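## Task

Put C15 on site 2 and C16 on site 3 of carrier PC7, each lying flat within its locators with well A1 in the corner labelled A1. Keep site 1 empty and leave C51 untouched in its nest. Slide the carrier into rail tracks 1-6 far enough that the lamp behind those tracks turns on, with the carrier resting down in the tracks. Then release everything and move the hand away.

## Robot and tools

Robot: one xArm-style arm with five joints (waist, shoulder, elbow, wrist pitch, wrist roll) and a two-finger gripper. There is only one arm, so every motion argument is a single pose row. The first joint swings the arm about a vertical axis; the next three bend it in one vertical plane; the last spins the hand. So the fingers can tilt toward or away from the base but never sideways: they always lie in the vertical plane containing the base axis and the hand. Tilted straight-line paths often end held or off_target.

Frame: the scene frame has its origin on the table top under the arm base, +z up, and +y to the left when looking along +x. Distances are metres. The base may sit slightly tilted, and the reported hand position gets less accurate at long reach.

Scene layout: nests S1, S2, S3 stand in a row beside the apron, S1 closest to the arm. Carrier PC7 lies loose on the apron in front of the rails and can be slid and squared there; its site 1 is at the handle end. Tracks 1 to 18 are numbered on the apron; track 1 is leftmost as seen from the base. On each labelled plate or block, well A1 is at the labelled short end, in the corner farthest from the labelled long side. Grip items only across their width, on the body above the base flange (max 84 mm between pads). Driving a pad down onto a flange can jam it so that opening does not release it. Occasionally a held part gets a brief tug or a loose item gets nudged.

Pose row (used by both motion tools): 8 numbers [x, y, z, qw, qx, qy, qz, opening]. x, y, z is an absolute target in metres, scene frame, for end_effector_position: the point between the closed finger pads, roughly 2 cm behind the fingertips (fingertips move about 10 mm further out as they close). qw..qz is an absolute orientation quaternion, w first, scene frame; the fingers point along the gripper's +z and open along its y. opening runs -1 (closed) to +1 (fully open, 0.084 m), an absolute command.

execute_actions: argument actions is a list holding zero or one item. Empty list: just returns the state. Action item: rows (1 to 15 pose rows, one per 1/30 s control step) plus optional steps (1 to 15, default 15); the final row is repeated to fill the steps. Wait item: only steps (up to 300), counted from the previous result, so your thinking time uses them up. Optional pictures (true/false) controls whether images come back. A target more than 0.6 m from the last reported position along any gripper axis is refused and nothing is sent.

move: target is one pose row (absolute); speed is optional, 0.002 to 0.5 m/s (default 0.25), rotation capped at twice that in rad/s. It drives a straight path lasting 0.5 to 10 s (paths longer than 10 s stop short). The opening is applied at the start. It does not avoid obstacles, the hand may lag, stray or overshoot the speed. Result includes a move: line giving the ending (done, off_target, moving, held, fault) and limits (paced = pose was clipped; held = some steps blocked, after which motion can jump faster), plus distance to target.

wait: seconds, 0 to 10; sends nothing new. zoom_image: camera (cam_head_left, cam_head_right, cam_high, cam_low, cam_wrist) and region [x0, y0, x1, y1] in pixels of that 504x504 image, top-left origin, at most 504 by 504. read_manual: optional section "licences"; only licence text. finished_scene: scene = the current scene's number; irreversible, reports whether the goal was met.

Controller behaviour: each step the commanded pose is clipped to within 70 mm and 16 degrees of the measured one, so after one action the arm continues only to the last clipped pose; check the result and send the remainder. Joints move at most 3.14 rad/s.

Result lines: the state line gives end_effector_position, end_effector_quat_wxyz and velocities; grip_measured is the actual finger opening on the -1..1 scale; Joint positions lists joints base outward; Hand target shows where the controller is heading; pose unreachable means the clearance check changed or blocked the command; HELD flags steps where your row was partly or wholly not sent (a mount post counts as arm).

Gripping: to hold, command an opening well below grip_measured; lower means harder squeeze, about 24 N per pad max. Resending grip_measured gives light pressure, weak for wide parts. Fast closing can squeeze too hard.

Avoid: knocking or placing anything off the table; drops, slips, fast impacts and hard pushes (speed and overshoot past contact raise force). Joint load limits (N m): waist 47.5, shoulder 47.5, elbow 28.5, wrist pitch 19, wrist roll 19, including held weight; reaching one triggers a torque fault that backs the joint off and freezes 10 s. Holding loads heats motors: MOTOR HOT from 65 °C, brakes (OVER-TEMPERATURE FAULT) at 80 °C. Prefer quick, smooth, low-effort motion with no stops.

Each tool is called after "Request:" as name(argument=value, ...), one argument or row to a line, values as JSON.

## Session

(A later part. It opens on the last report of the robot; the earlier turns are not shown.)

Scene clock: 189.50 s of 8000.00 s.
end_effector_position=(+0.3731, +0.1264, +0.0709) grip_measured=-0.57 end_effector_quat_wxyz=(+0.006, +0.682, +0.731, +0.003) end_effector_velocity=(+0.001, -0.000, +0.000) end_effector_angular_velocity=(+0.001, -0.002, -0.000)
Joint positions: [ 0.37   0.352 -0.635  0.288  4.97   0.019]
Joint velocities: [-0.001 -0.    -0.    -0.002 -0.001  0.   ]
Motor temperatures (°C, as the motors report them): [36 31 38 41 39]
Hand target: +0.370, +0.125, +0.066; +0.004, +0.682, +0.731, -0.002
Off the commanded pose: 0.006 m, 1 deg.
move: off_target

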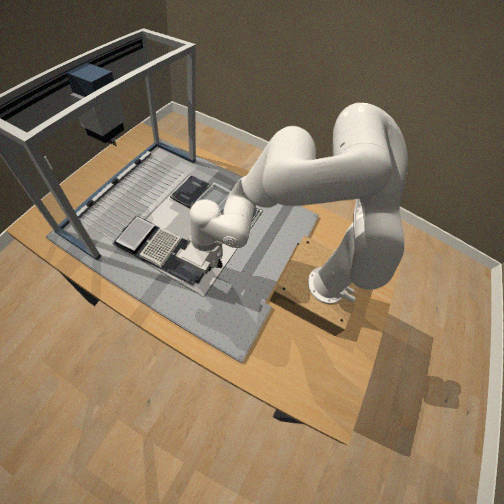

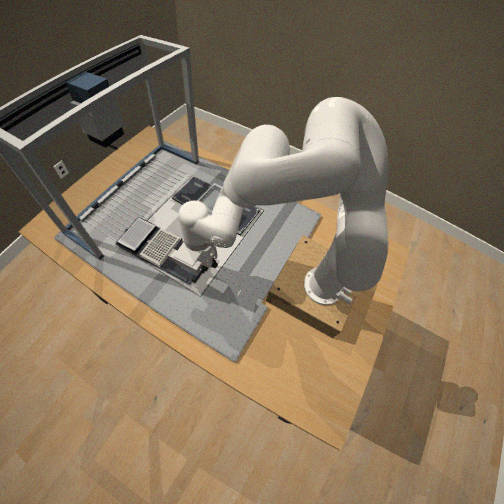

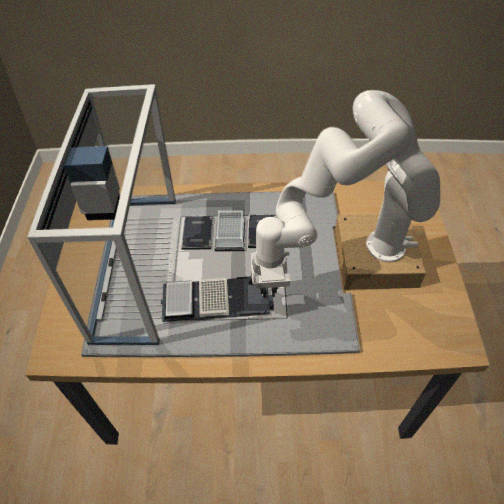

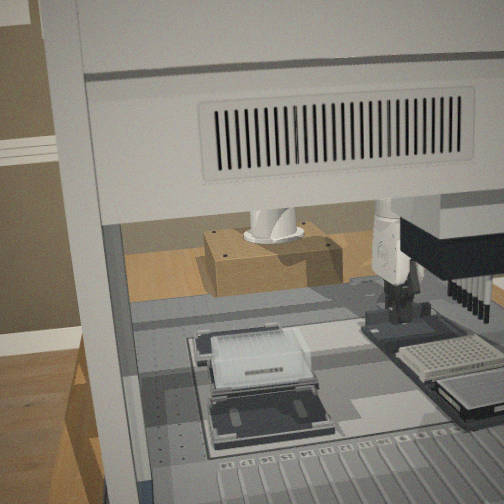

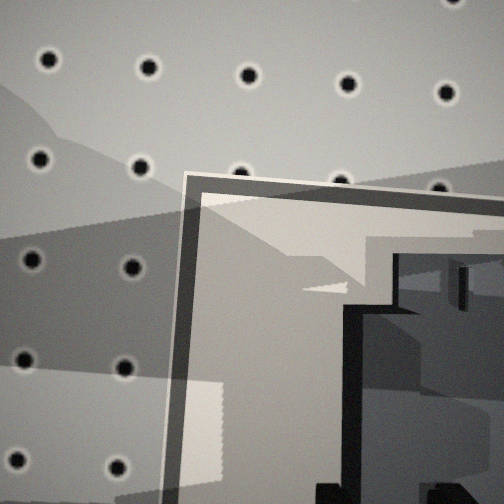

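Gripped. Pull back and straighten.

Request:
move(
  target=[0.322,0.131,0.070,0,0.7071,0.7071,0,-1],
  speed=0.02,
)

Request:
move(
  target=[0.322,0.131,0.072,0,0.7071,0.7071,0,0.3],
  speed=0.02,
)

Request:
move(
  target=[0.322,0.131,0.2,0,0.7071,0.7071,0,0.3],
  speed=0.15,
)

Request:
move(
  target=[0.62,0.06,0.22,0,0.7071,0.7071,0,1],
)

Scene clock: 195.43 s of 8000.00 s.
end_effector_position=(+0.3247, +0.1321, +0.0711) grip_measured=-0.73 end_effector_quat_wxyz=(+0.005, +0.707, +0.707, +0.001) end_effector_velocity=(-0.001, +0.000, +0.000) end_effector_angular_velocity=(+0.000, -0.001, -0.004)
Joint positions: [ 0.43   0.266 -0.484  0.227  5.1    0.012]
Joint velocities: [ 0.002 -0.002  0.004 -0.003  0.005 -0.   ]
Motor temperatures (°C, as the motors report them): [36 30 38 41 39]
Hand target: +0.322, +0.131, +0.070; +0.004, +0.707, +0.707, -0.002
Off the commanded pose: 0.003 m, 1 deg.
After step 90, 0.07 s passed at rest.
move: done

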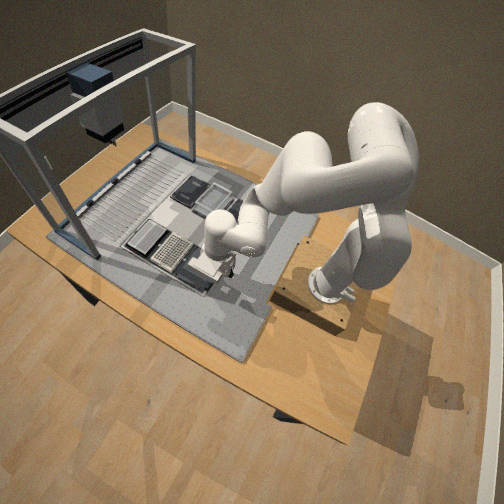

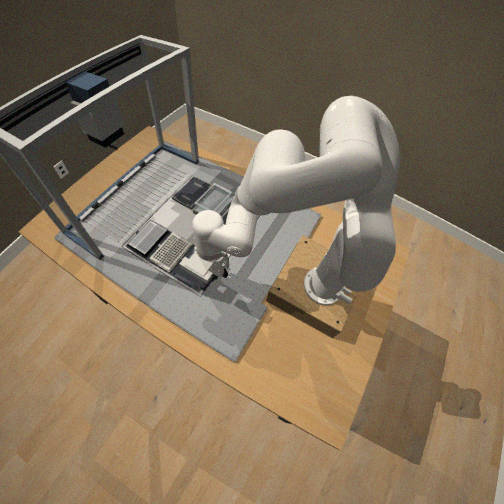

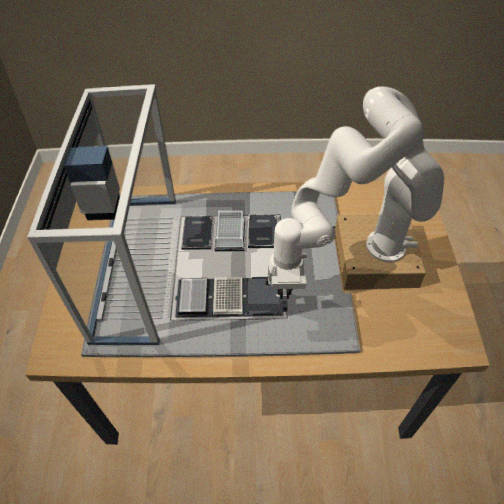

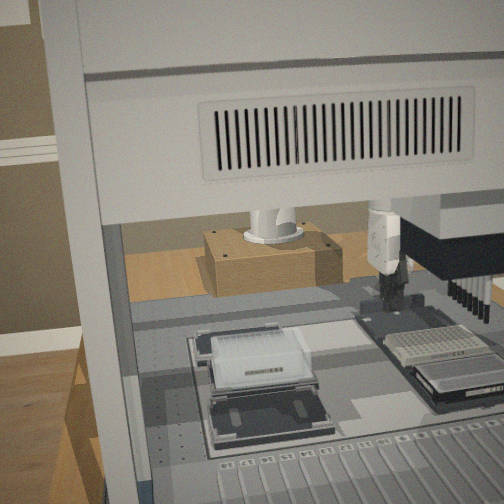

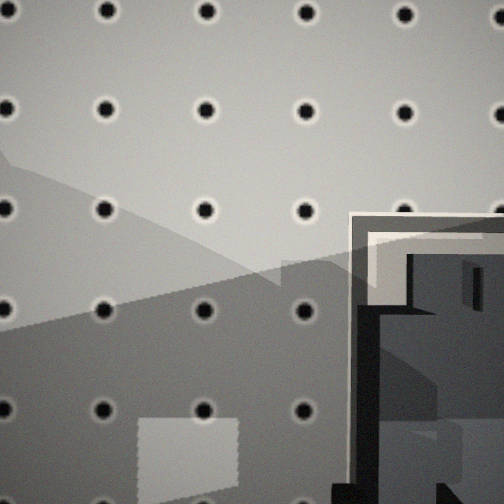

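Scene clock: 196.13 s of 8000.00 s.
end_effector_position=(+0.3205, +0.1301, +0.0707) grip_measured=+0.29 end_effector_quat_wxyz=(+0.003, +0.707, +0.707, -0.004) end_effector_velocity=(+0.011, +0.006, +0.009) end_effector_angular_velocity=(+0.012, -0.029, +0.006)
Joint positions: [ 0.429  0.261 -0.477  0.236  5.1    0.056]
Joint velocities: [ 0.005 -0.019 -0.011 -0.002 -0.     0.   ]
Motor temperatures (°C, as the motors report them): [36 30 38 41 39]
Hand target: +0.322, +0.131, +0.072; +0.004, +0.707, +0.707, -0.002
Off the commanded pose: 0.002 m, 1 deg.
move: done

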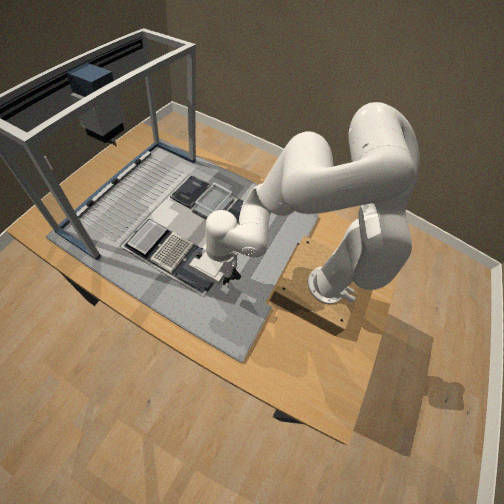

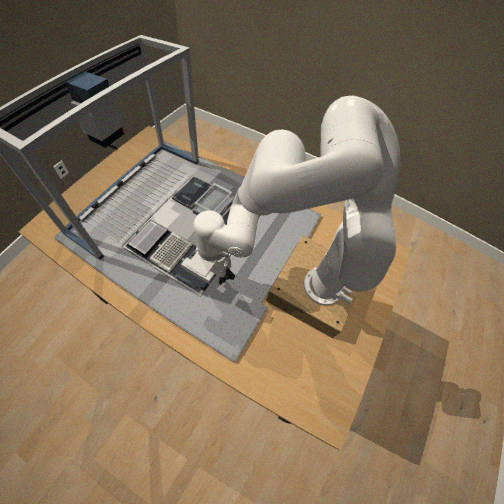

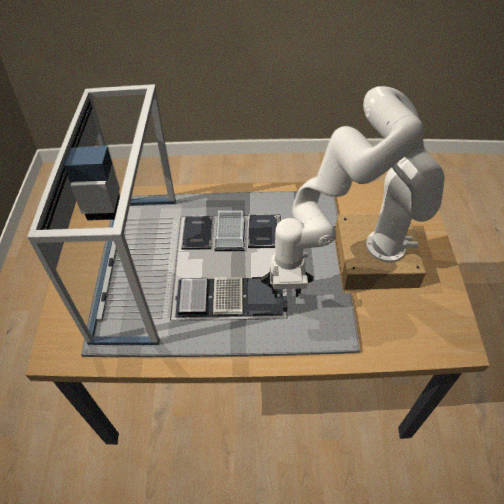

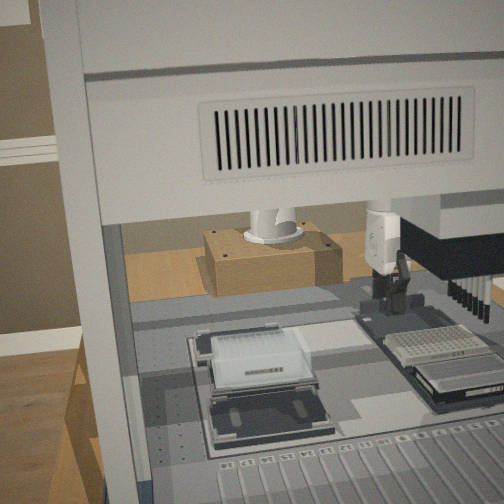

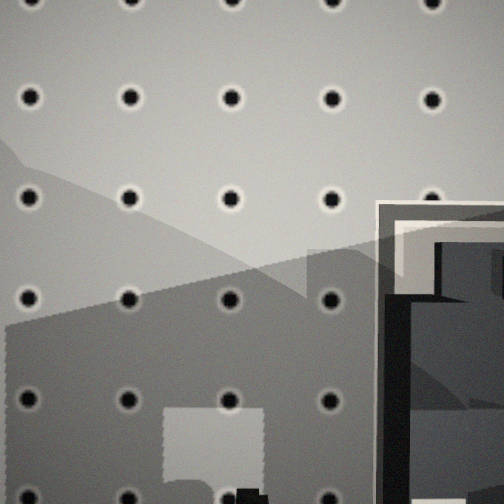

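Scene clock: 197.47 s of 8000.00 s.
end_effector_position=(+0.3218, +0.1309, +0.1995) grip_measured=+0.29 end_effector_quat_wxyz=(+0.004, +0.707, +0.707, -0.002) end_effector_velocity=(+0.002, +0.001, +0.003) end_effector_angular_velocity=(+0.002, -0.004, -0.000)
Joint positions: [ 0.426 -0.182 -0.498  0.695  5.096  0.056]
Joint velocities: [ 0.    -0.005 -0.005  0.005  0.    -0.   ]
Motor temperatures (°C, as the motors report them): [36 30 38 41 39]
Hand target: +0.322, +0.131, +0.200; +0.004, +0.707, +0.707, -0.002
Off the commanded pose: 0.001 m, 1 deg.
move: done

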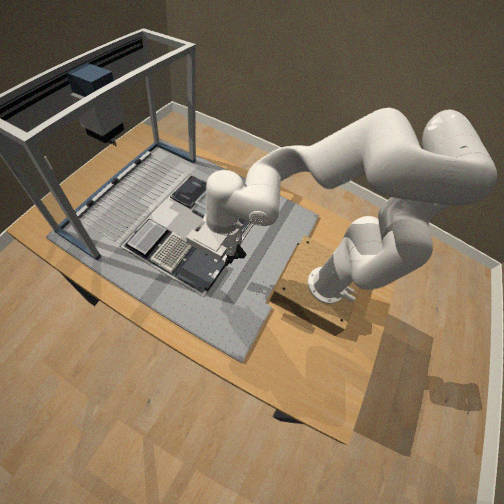

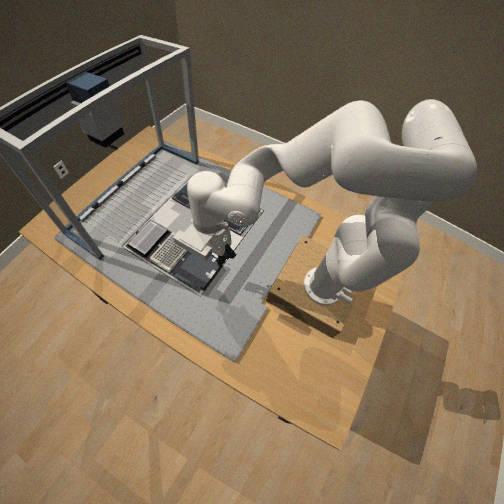

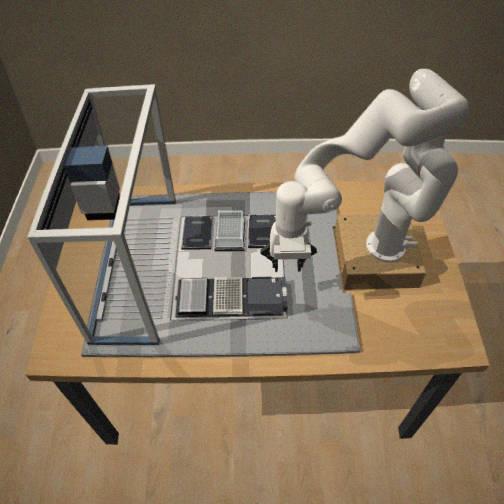

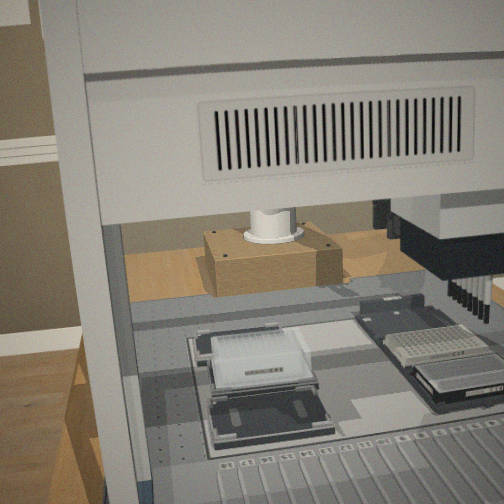

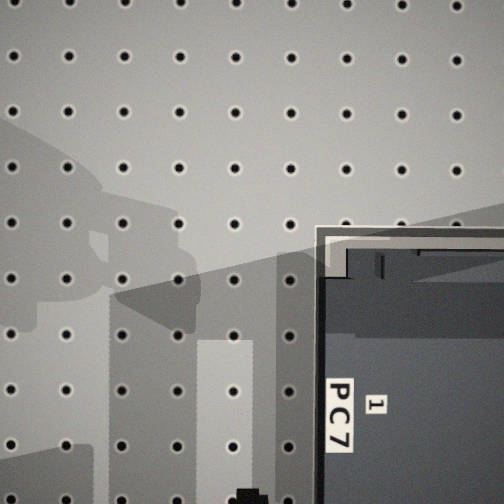

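Scene clock: 199.30 s of 8000.00 s.
end_effector_position=(+0.6197, +0.0598, +0.2200) grip_measured=+1.00 end_effector_quat_wxyz=(+0.002, +0.707, +0.707, -0.001) end_effector_velocity=(+0.002, -0.001, +0.000) end_effector_angular_velocity=(-0.000, +0.005, -0.002)
Joint positions: [ 0.138  0.663 -1.709  1.063  4.808  0.084]
Joint velocities: [-0.001  0.01  -0.018  0.012  0.    -0.   ]
Motor temperatures (°C, as the motors report them): [36 30 38 41 39]
Hand target: +0.620, +0.060, +0.220; +0.002, +0.707, +0.707, -0.001
Off the commanded pose: 0.000 m, 0 deg.
move: done

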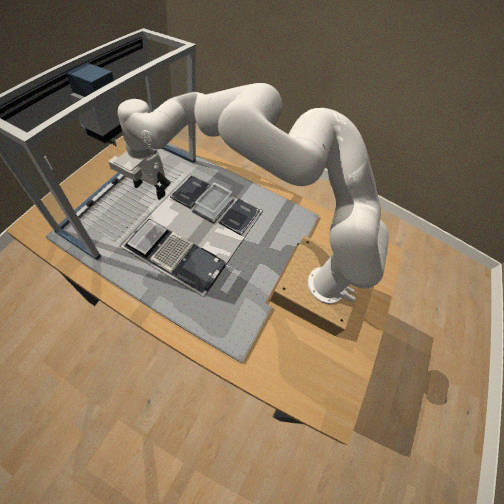

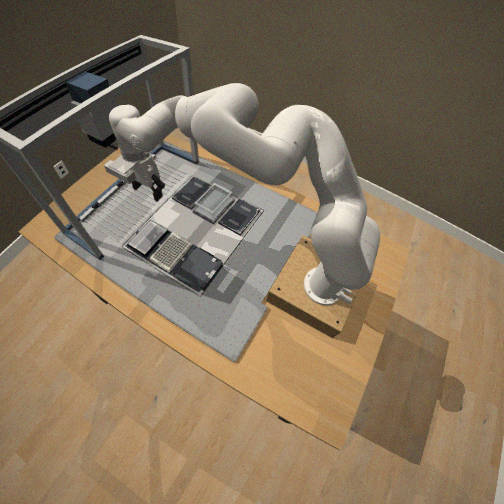

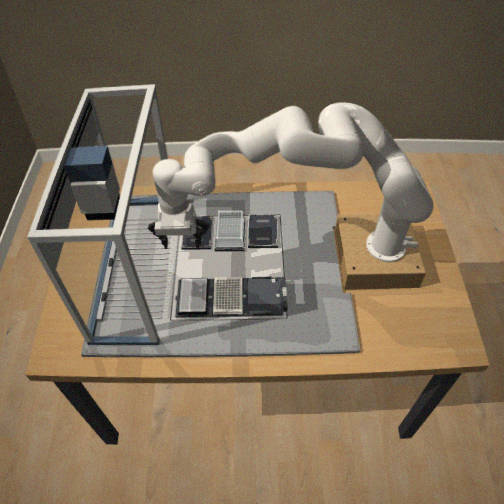

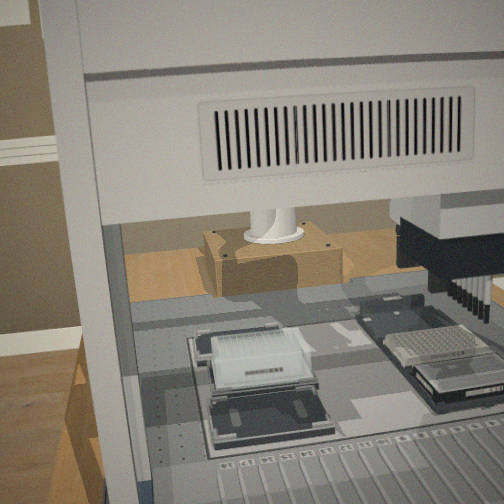

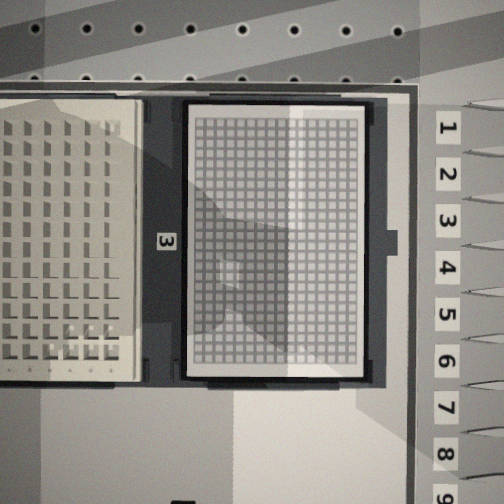

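Request:
move(
  target=[0.27,0.131,0.2,0,0.3827,0.9239,0,1],
)

Request:
move(
  target=[0.27,0.131,0.14,0,0,1,0,1],
)

Scene clock: 203.80 s of 8000.00 s.
end_effector_position=(+0.2704, +0.1313, +0.2001) grip_measured=+1.00 end_effector_quat_wxyz=(+0.004, +0.383, +0.924, -0.003) end_effector_velocity=(-0.002, -0.000, +0.000) end_effector_angular_velocity=(-0.001, +0.001, +0.001)
Joint positions: [ 0.491 -0.361 -0.339  0.715  4.377  0.084]
Joint velocities: [ 0.003 -0.006  0.004  0.003  0.001  0.   ]
Motor temperatures (°C, as the motors report them): [36 31 39 41 39]
Hand target: +0.270, +0.131, +0.200; +0.004, +0.383, +0.924, -0.003
Off the commanded pose: 0.000 m, 1 deg.
move: done

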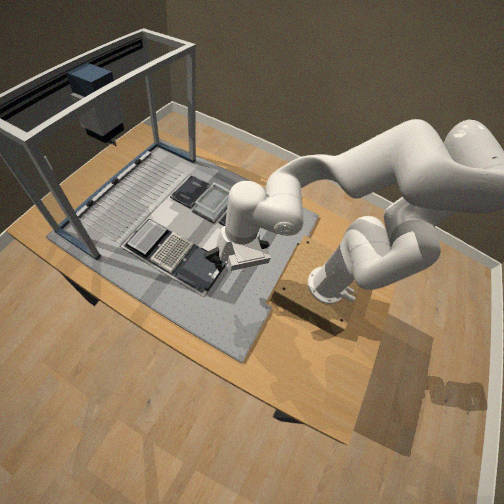

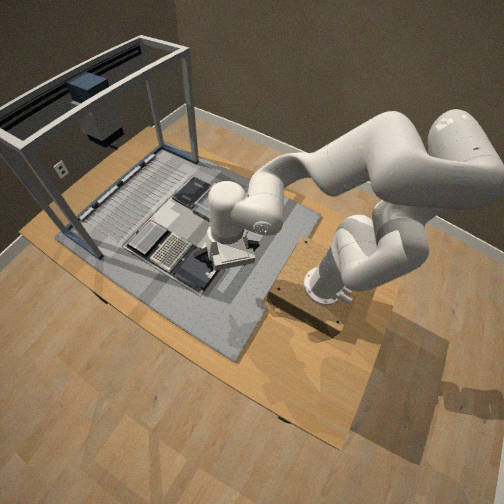

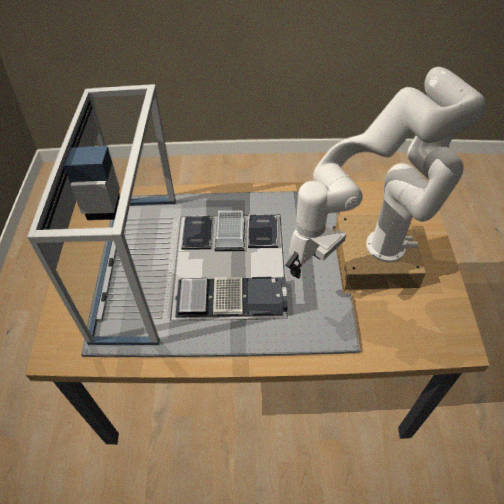

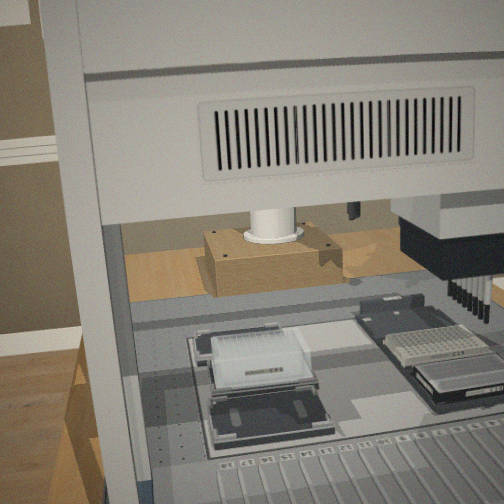

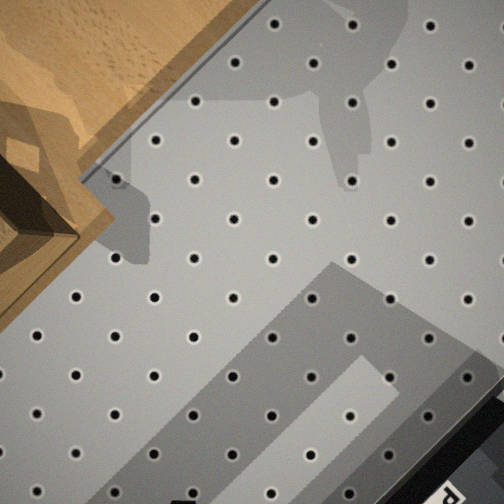

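Scene clock: 205.83 s of 8000.00 s.
end_effector_position=(+0.2701, +0.1310, +0.1401) grip_measured=+1.00 end_effector_quat_wxyz=(+0.002, +0.000, +1.000, -0.004) end_effector_velocity=(-0.001, -0.000, -0.001) end_effector_angular_velocity=(-0.001, +0.002, +0.006)
Joint positions: [ 0.493 -0.147 -0.296  0.457  3.593  0.084]
Joint velocities: [-0.     0.002  0.001 -0.001 -0.006 -0.   ]
Motor temperatures (°C, as the motors report them): [36 31 39 41 39]
Hand target: +0.270, +0.131, +0.140; +0.002, +0.000, +1.000, -0.004
Off the commanded pose: 0.000 m, 1 deg.
move: done

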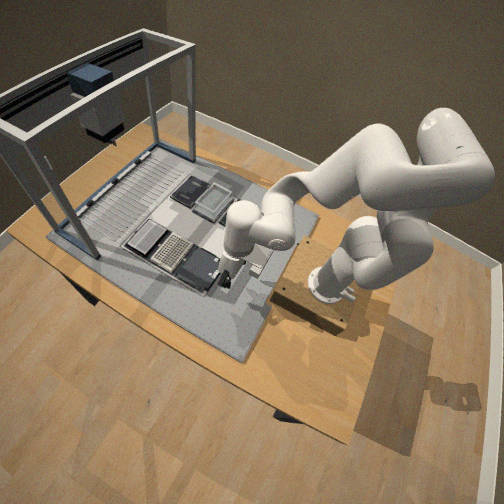

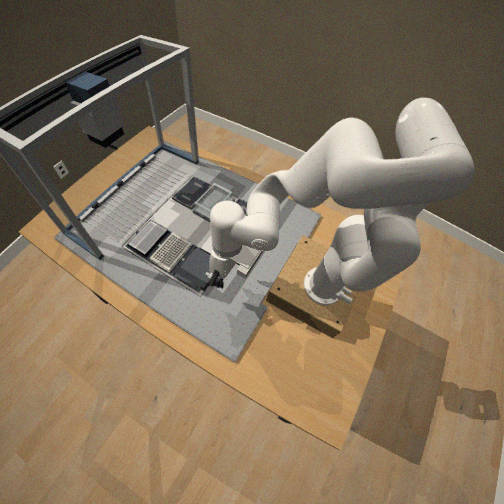

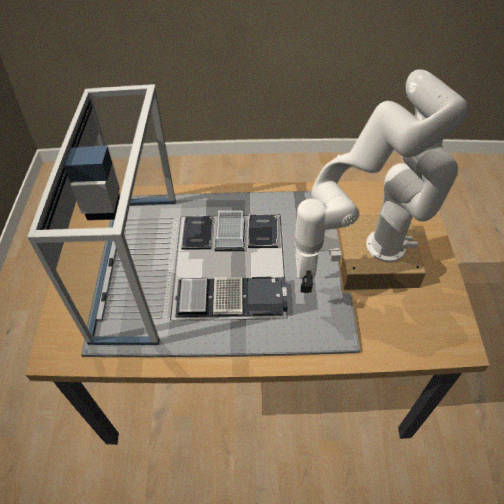

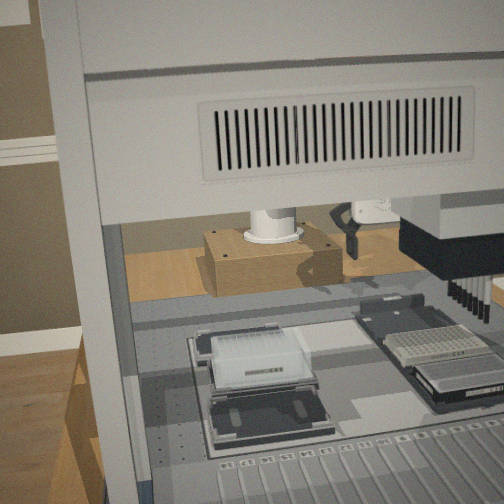

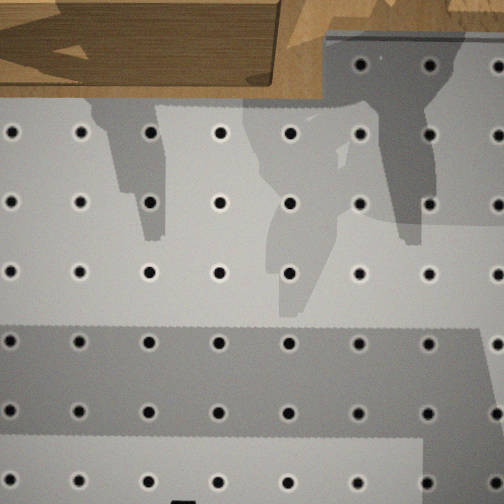

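Request:
move(
  target=[0.28,0.131,0.064,0,0,1,0,1],
  speed=0.1,
)

Request:
move(
  target=[0.39,0.131,0.064,0,0,1,0,1],
  speed=0.03,
)

Scene clock: 208.80 s of 8000.00 s.
end_effector_position=(+0.2801, +0.1311, +0.0643) grip_measured=+1.00 end_effector_quat_wxyz=(+0.002, -0.000, +1.000, -0.004) end_effector_velocity=(-0.000, -0.000, -0.001) end_effector_angular_velocity=(-0.000, +0.000, -0.000)
Joint positions: [ 0.481  0.218 -0.351  0.147  3.581  0.084]
Joint velocities: [-0.     0.006 -0.001 -0.005  0.     0.   ]
Motor temperatures (°C, as the motors report them): [36 30 39 40 39]
Hand target: +0.280, +0.131, +0.064; +0.002, +0.000, +1.000, -0.004
Off the commanded pose: 0.000 m, 1 deg.
move: done

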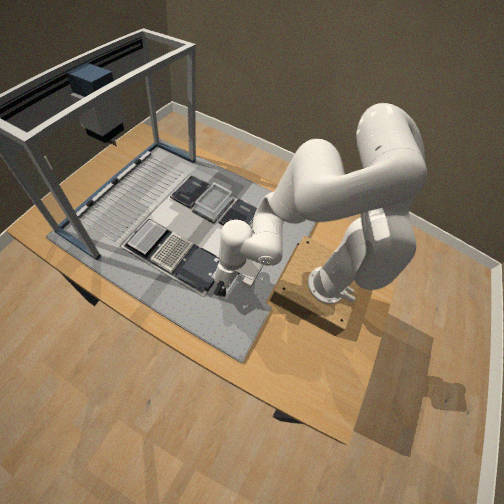

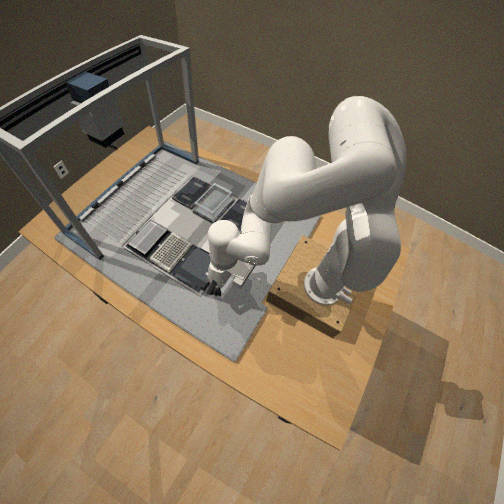

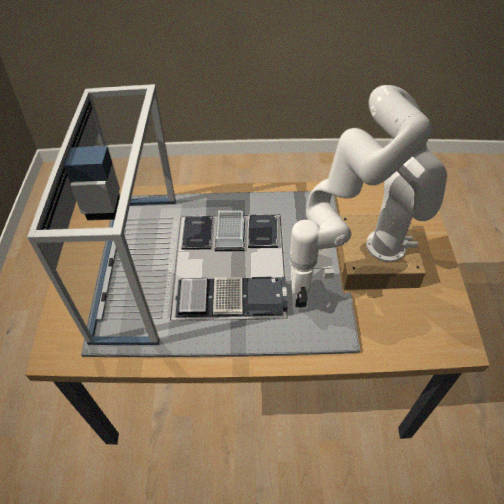

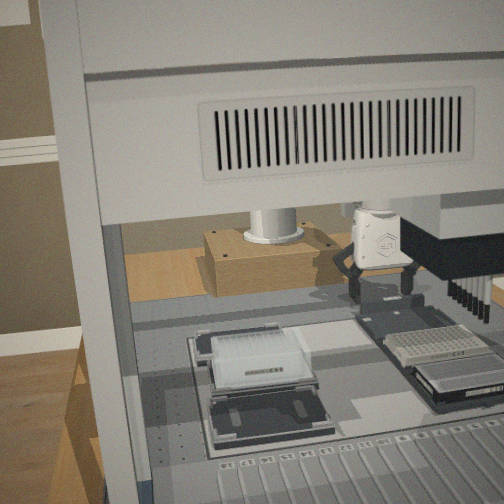

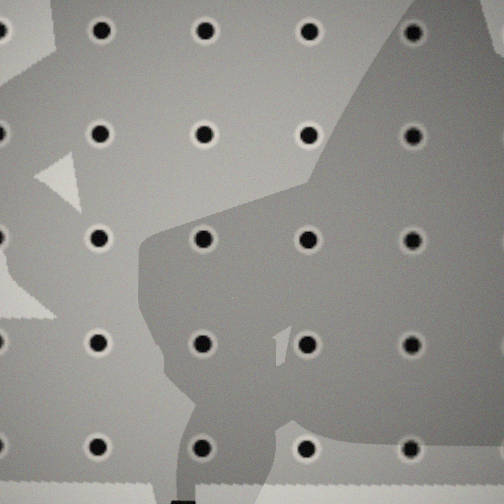

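Scene clock: 212.77 s of 8000.00 s.
end_effector_position=(+0.3898, +0.1309, +0.0639) grip_measured=+1.00 end_effector_quat_wxyz=(+0.001, -0.000, +1.000, -0.004) end_effector_velocity=(+0.001, +0.000, -0.000) end_effector_angular_velocity=(-0.000, +0.001, +0.001)
Joint positions: [ 0.367  0.412 -0.713  0.316  3.466  0.084]
Joint velocities: [-0.     0.003 -0.004  0.002 -0.002  0.   ]
Motor temperatures (°C, as the motors report them): [36 30 38 40 39]
Hand target: +0.390, +0.131, +0.064; +0.001, -0.000, +1.000, -0.004
Off the commanded pose: 0.000 m, 0 deg.
move: done

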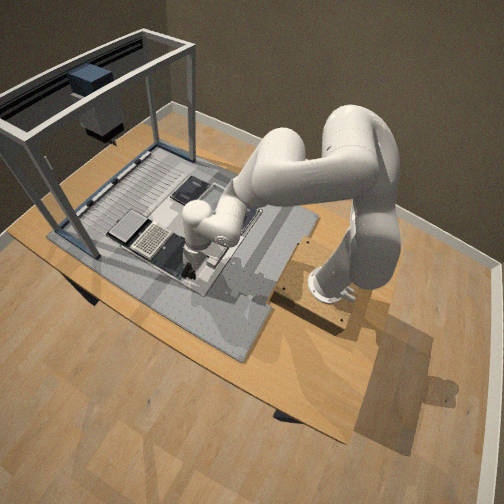

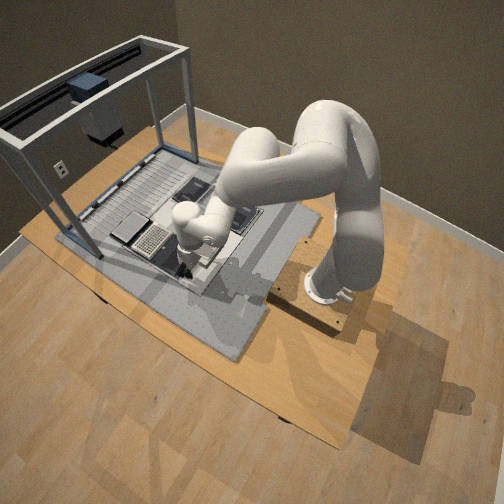

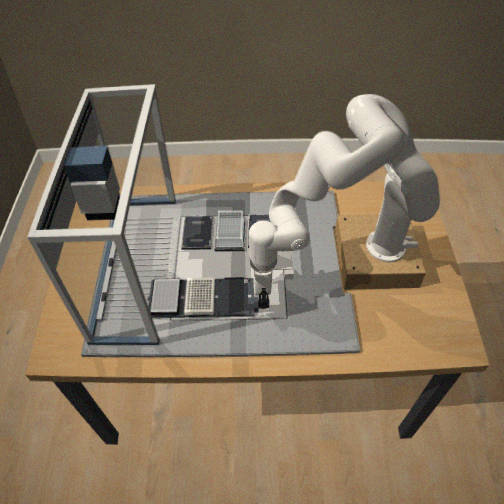

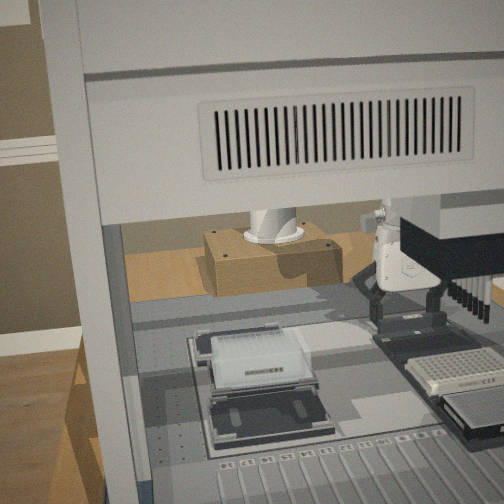

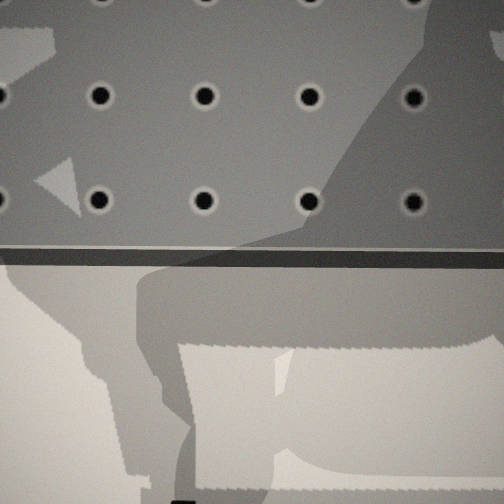

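Going straight.

Request:
move(
  target=[0.53,0.131,0.064,0,0,1,0,1],
  speed=0.03,
)

Request:
zoom_image(
  camera="cam_head_left",
  region=[30,130,200,280],
)

Scene clock: 219.67 s of 8000.00 s.
end_effector_position=(+0.5277, +0.1307, +0.0627) grip_measured=+1.00 end_effector_quat_wxyz=(-0.002, -0.000, +1.000, -0.004) end_effector_velocity=(+0.002, +0.000, +0.000) end_effector_angular_velocity=(-0.000, +0.002, +0.000)
Joint positions: [ 0.286  0.707 -1.264  0.578  3.384  0.084]
Joint velocities: [-0.001  0.004 -0.01   0.007 -0.001  0.   ]
Motor temperatures (°C, as the motors report them): [36 31 39 40 39]
Hand target: +0.530, +0.131, +0.064; +0.001, -0.000, +1.000, -0.003
Off the commanded pose: 0.003 m, 0 deg.
move: done

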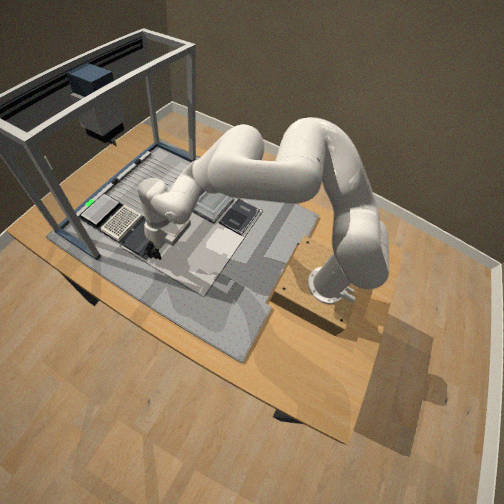

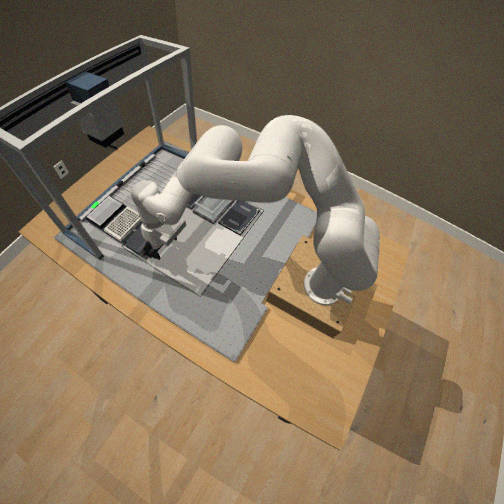

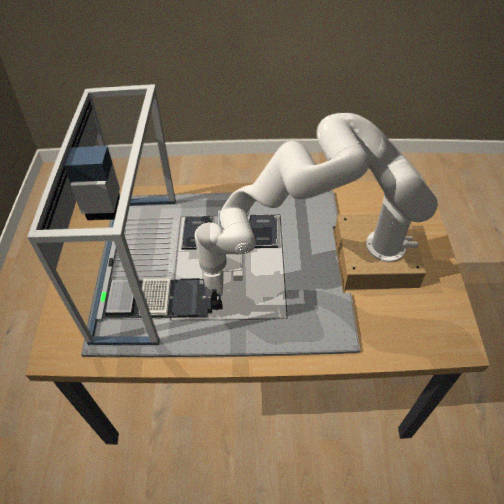

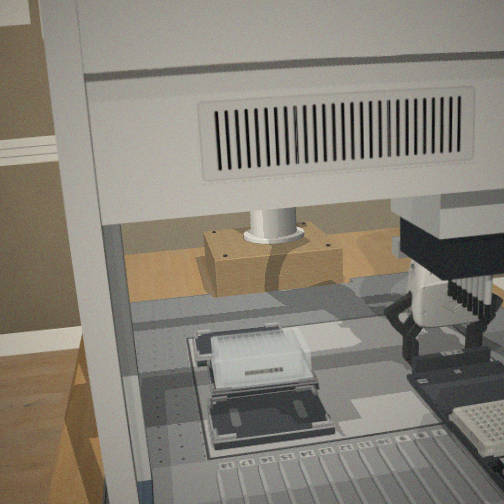

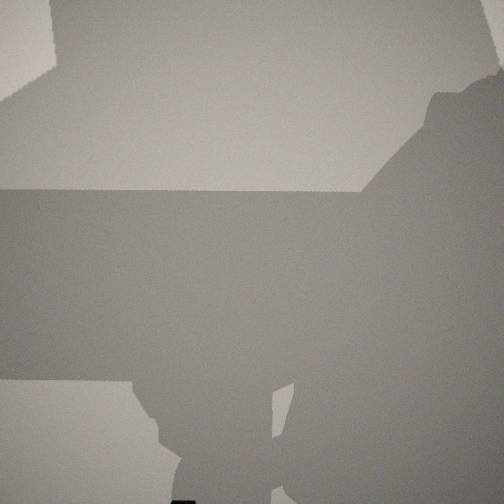

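Region (30, 130, 200, 280) of cam_head_left's 504x504 image, scaled by 2.965, with more detail than that image has; it fills the top 445 rows of this view, and the rest is white.

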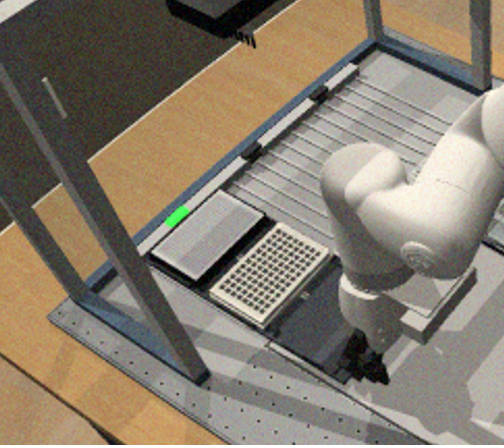

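Request:
move(
  target=[0.47,0.131,0.09,0,0,1,0,1],
  speed=0.1,
)

Request:
move(
  target=[0.3,0.1,0.3,0,0,1,0,1],
)

Scene clock: 222.63 s of 8000.00 s.
end_effector_position=(+0.4702, +0.1310, +0.0899) grip_measured=+1.00 end_effector_quat_wxyz=(+0.001, +0.000, +1.000, -0.003) end_effector_velocity=(-0.002, -0.000, -0.000) end_effector_angular_velocity=(-0.000, +0.001, +0.001)
Joint positions: [ 0.314  0.503 -1.001  0.514  3.414  0.084]
Joint velocities: [ 0.001 -0.004  0.006 -0.001  0.    -0.   ]
Motor temperatures (°C, as the motors report them): [36 31 40 41 39]
Hand target: +0.470, +0.131, +0.090; +0.001, +0.000, +1.000, -0.003
Off the commanded pose: 0.000 m, 0 deg.
move: done

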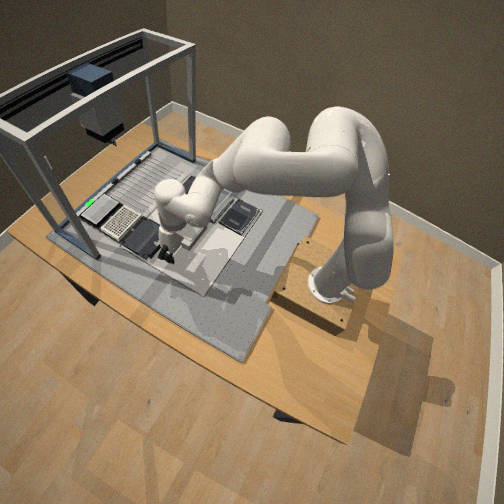

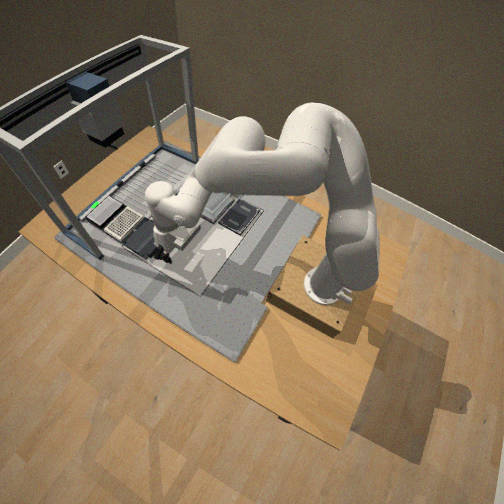

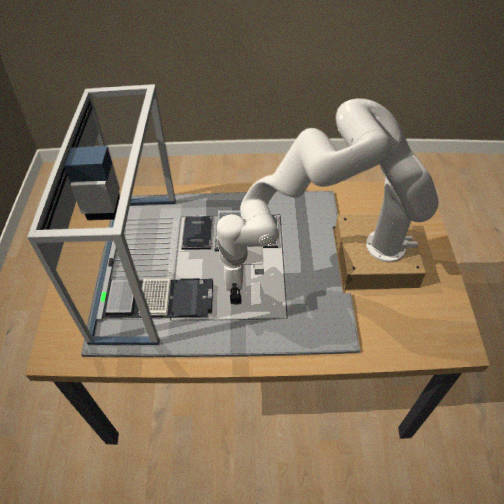

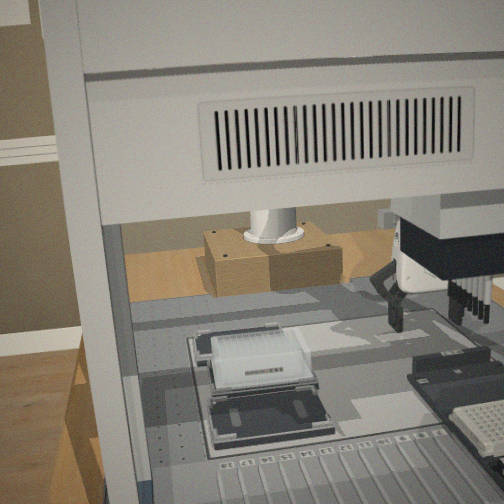

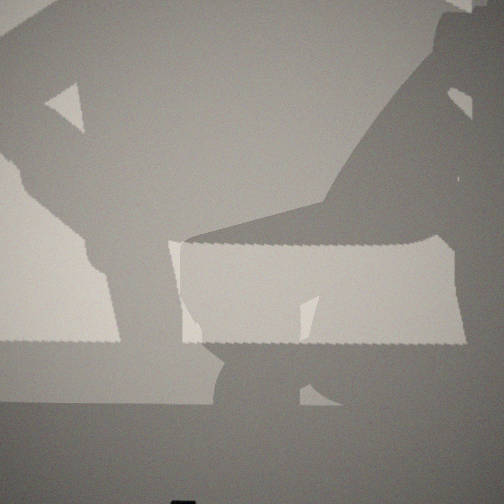

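Scene clock: 224.33 s of 8000.00 s.
end_effector_position=(+0.3000, +0.1002, +0.2996) grip_measured=+1.00 end_effector_quat_wxyz=(+0.001, +0.000, +1.000, -0.004) end_effector_velocity=(-0.000, +0.000, +0.002) end_effector_angular_velocity=(+0.001, -0.002, +0.001)
Joint positions: [ 0.36  -0.495 -0.554  1.065  3.459  0.084]
Joint velocities: [ 0.    -0.007 -0.001  0.005 -0.    -0.   ]
Motor temperatures (°C, as the motors report them): [36 31 40 41 39]
Hand target: +0.300, +0.100, +0.300; +0.001, -0.000, +1.000, -0.004
Off the commanded pose: 0.000 m, 0 deg.
move: done

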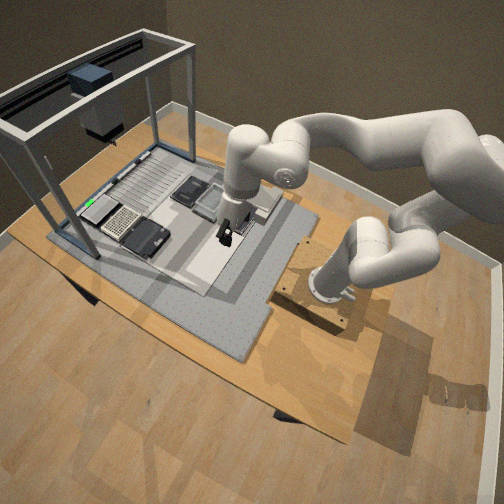

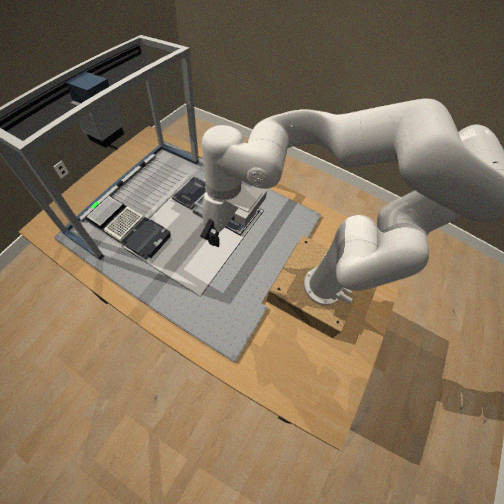

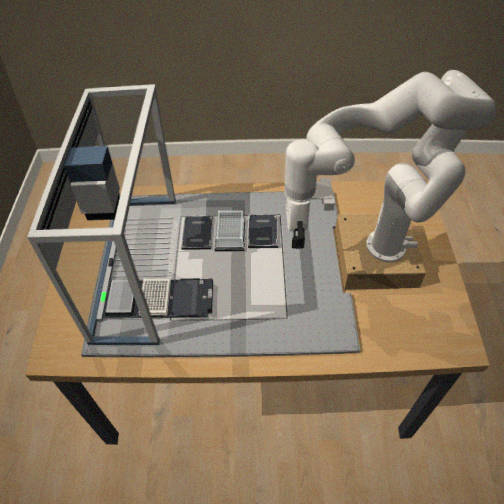

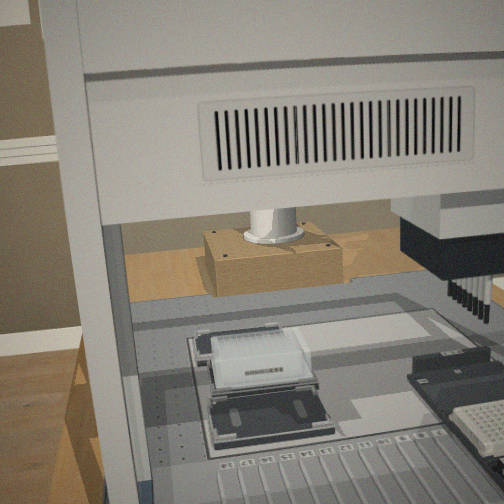

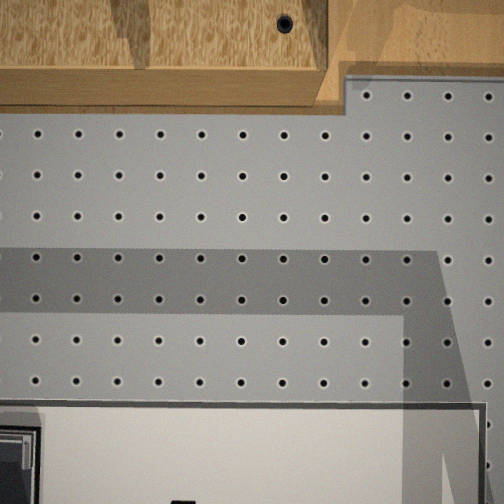

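Request:
finished_scene(
  scene=2,
)

The scene is finished: the task was done.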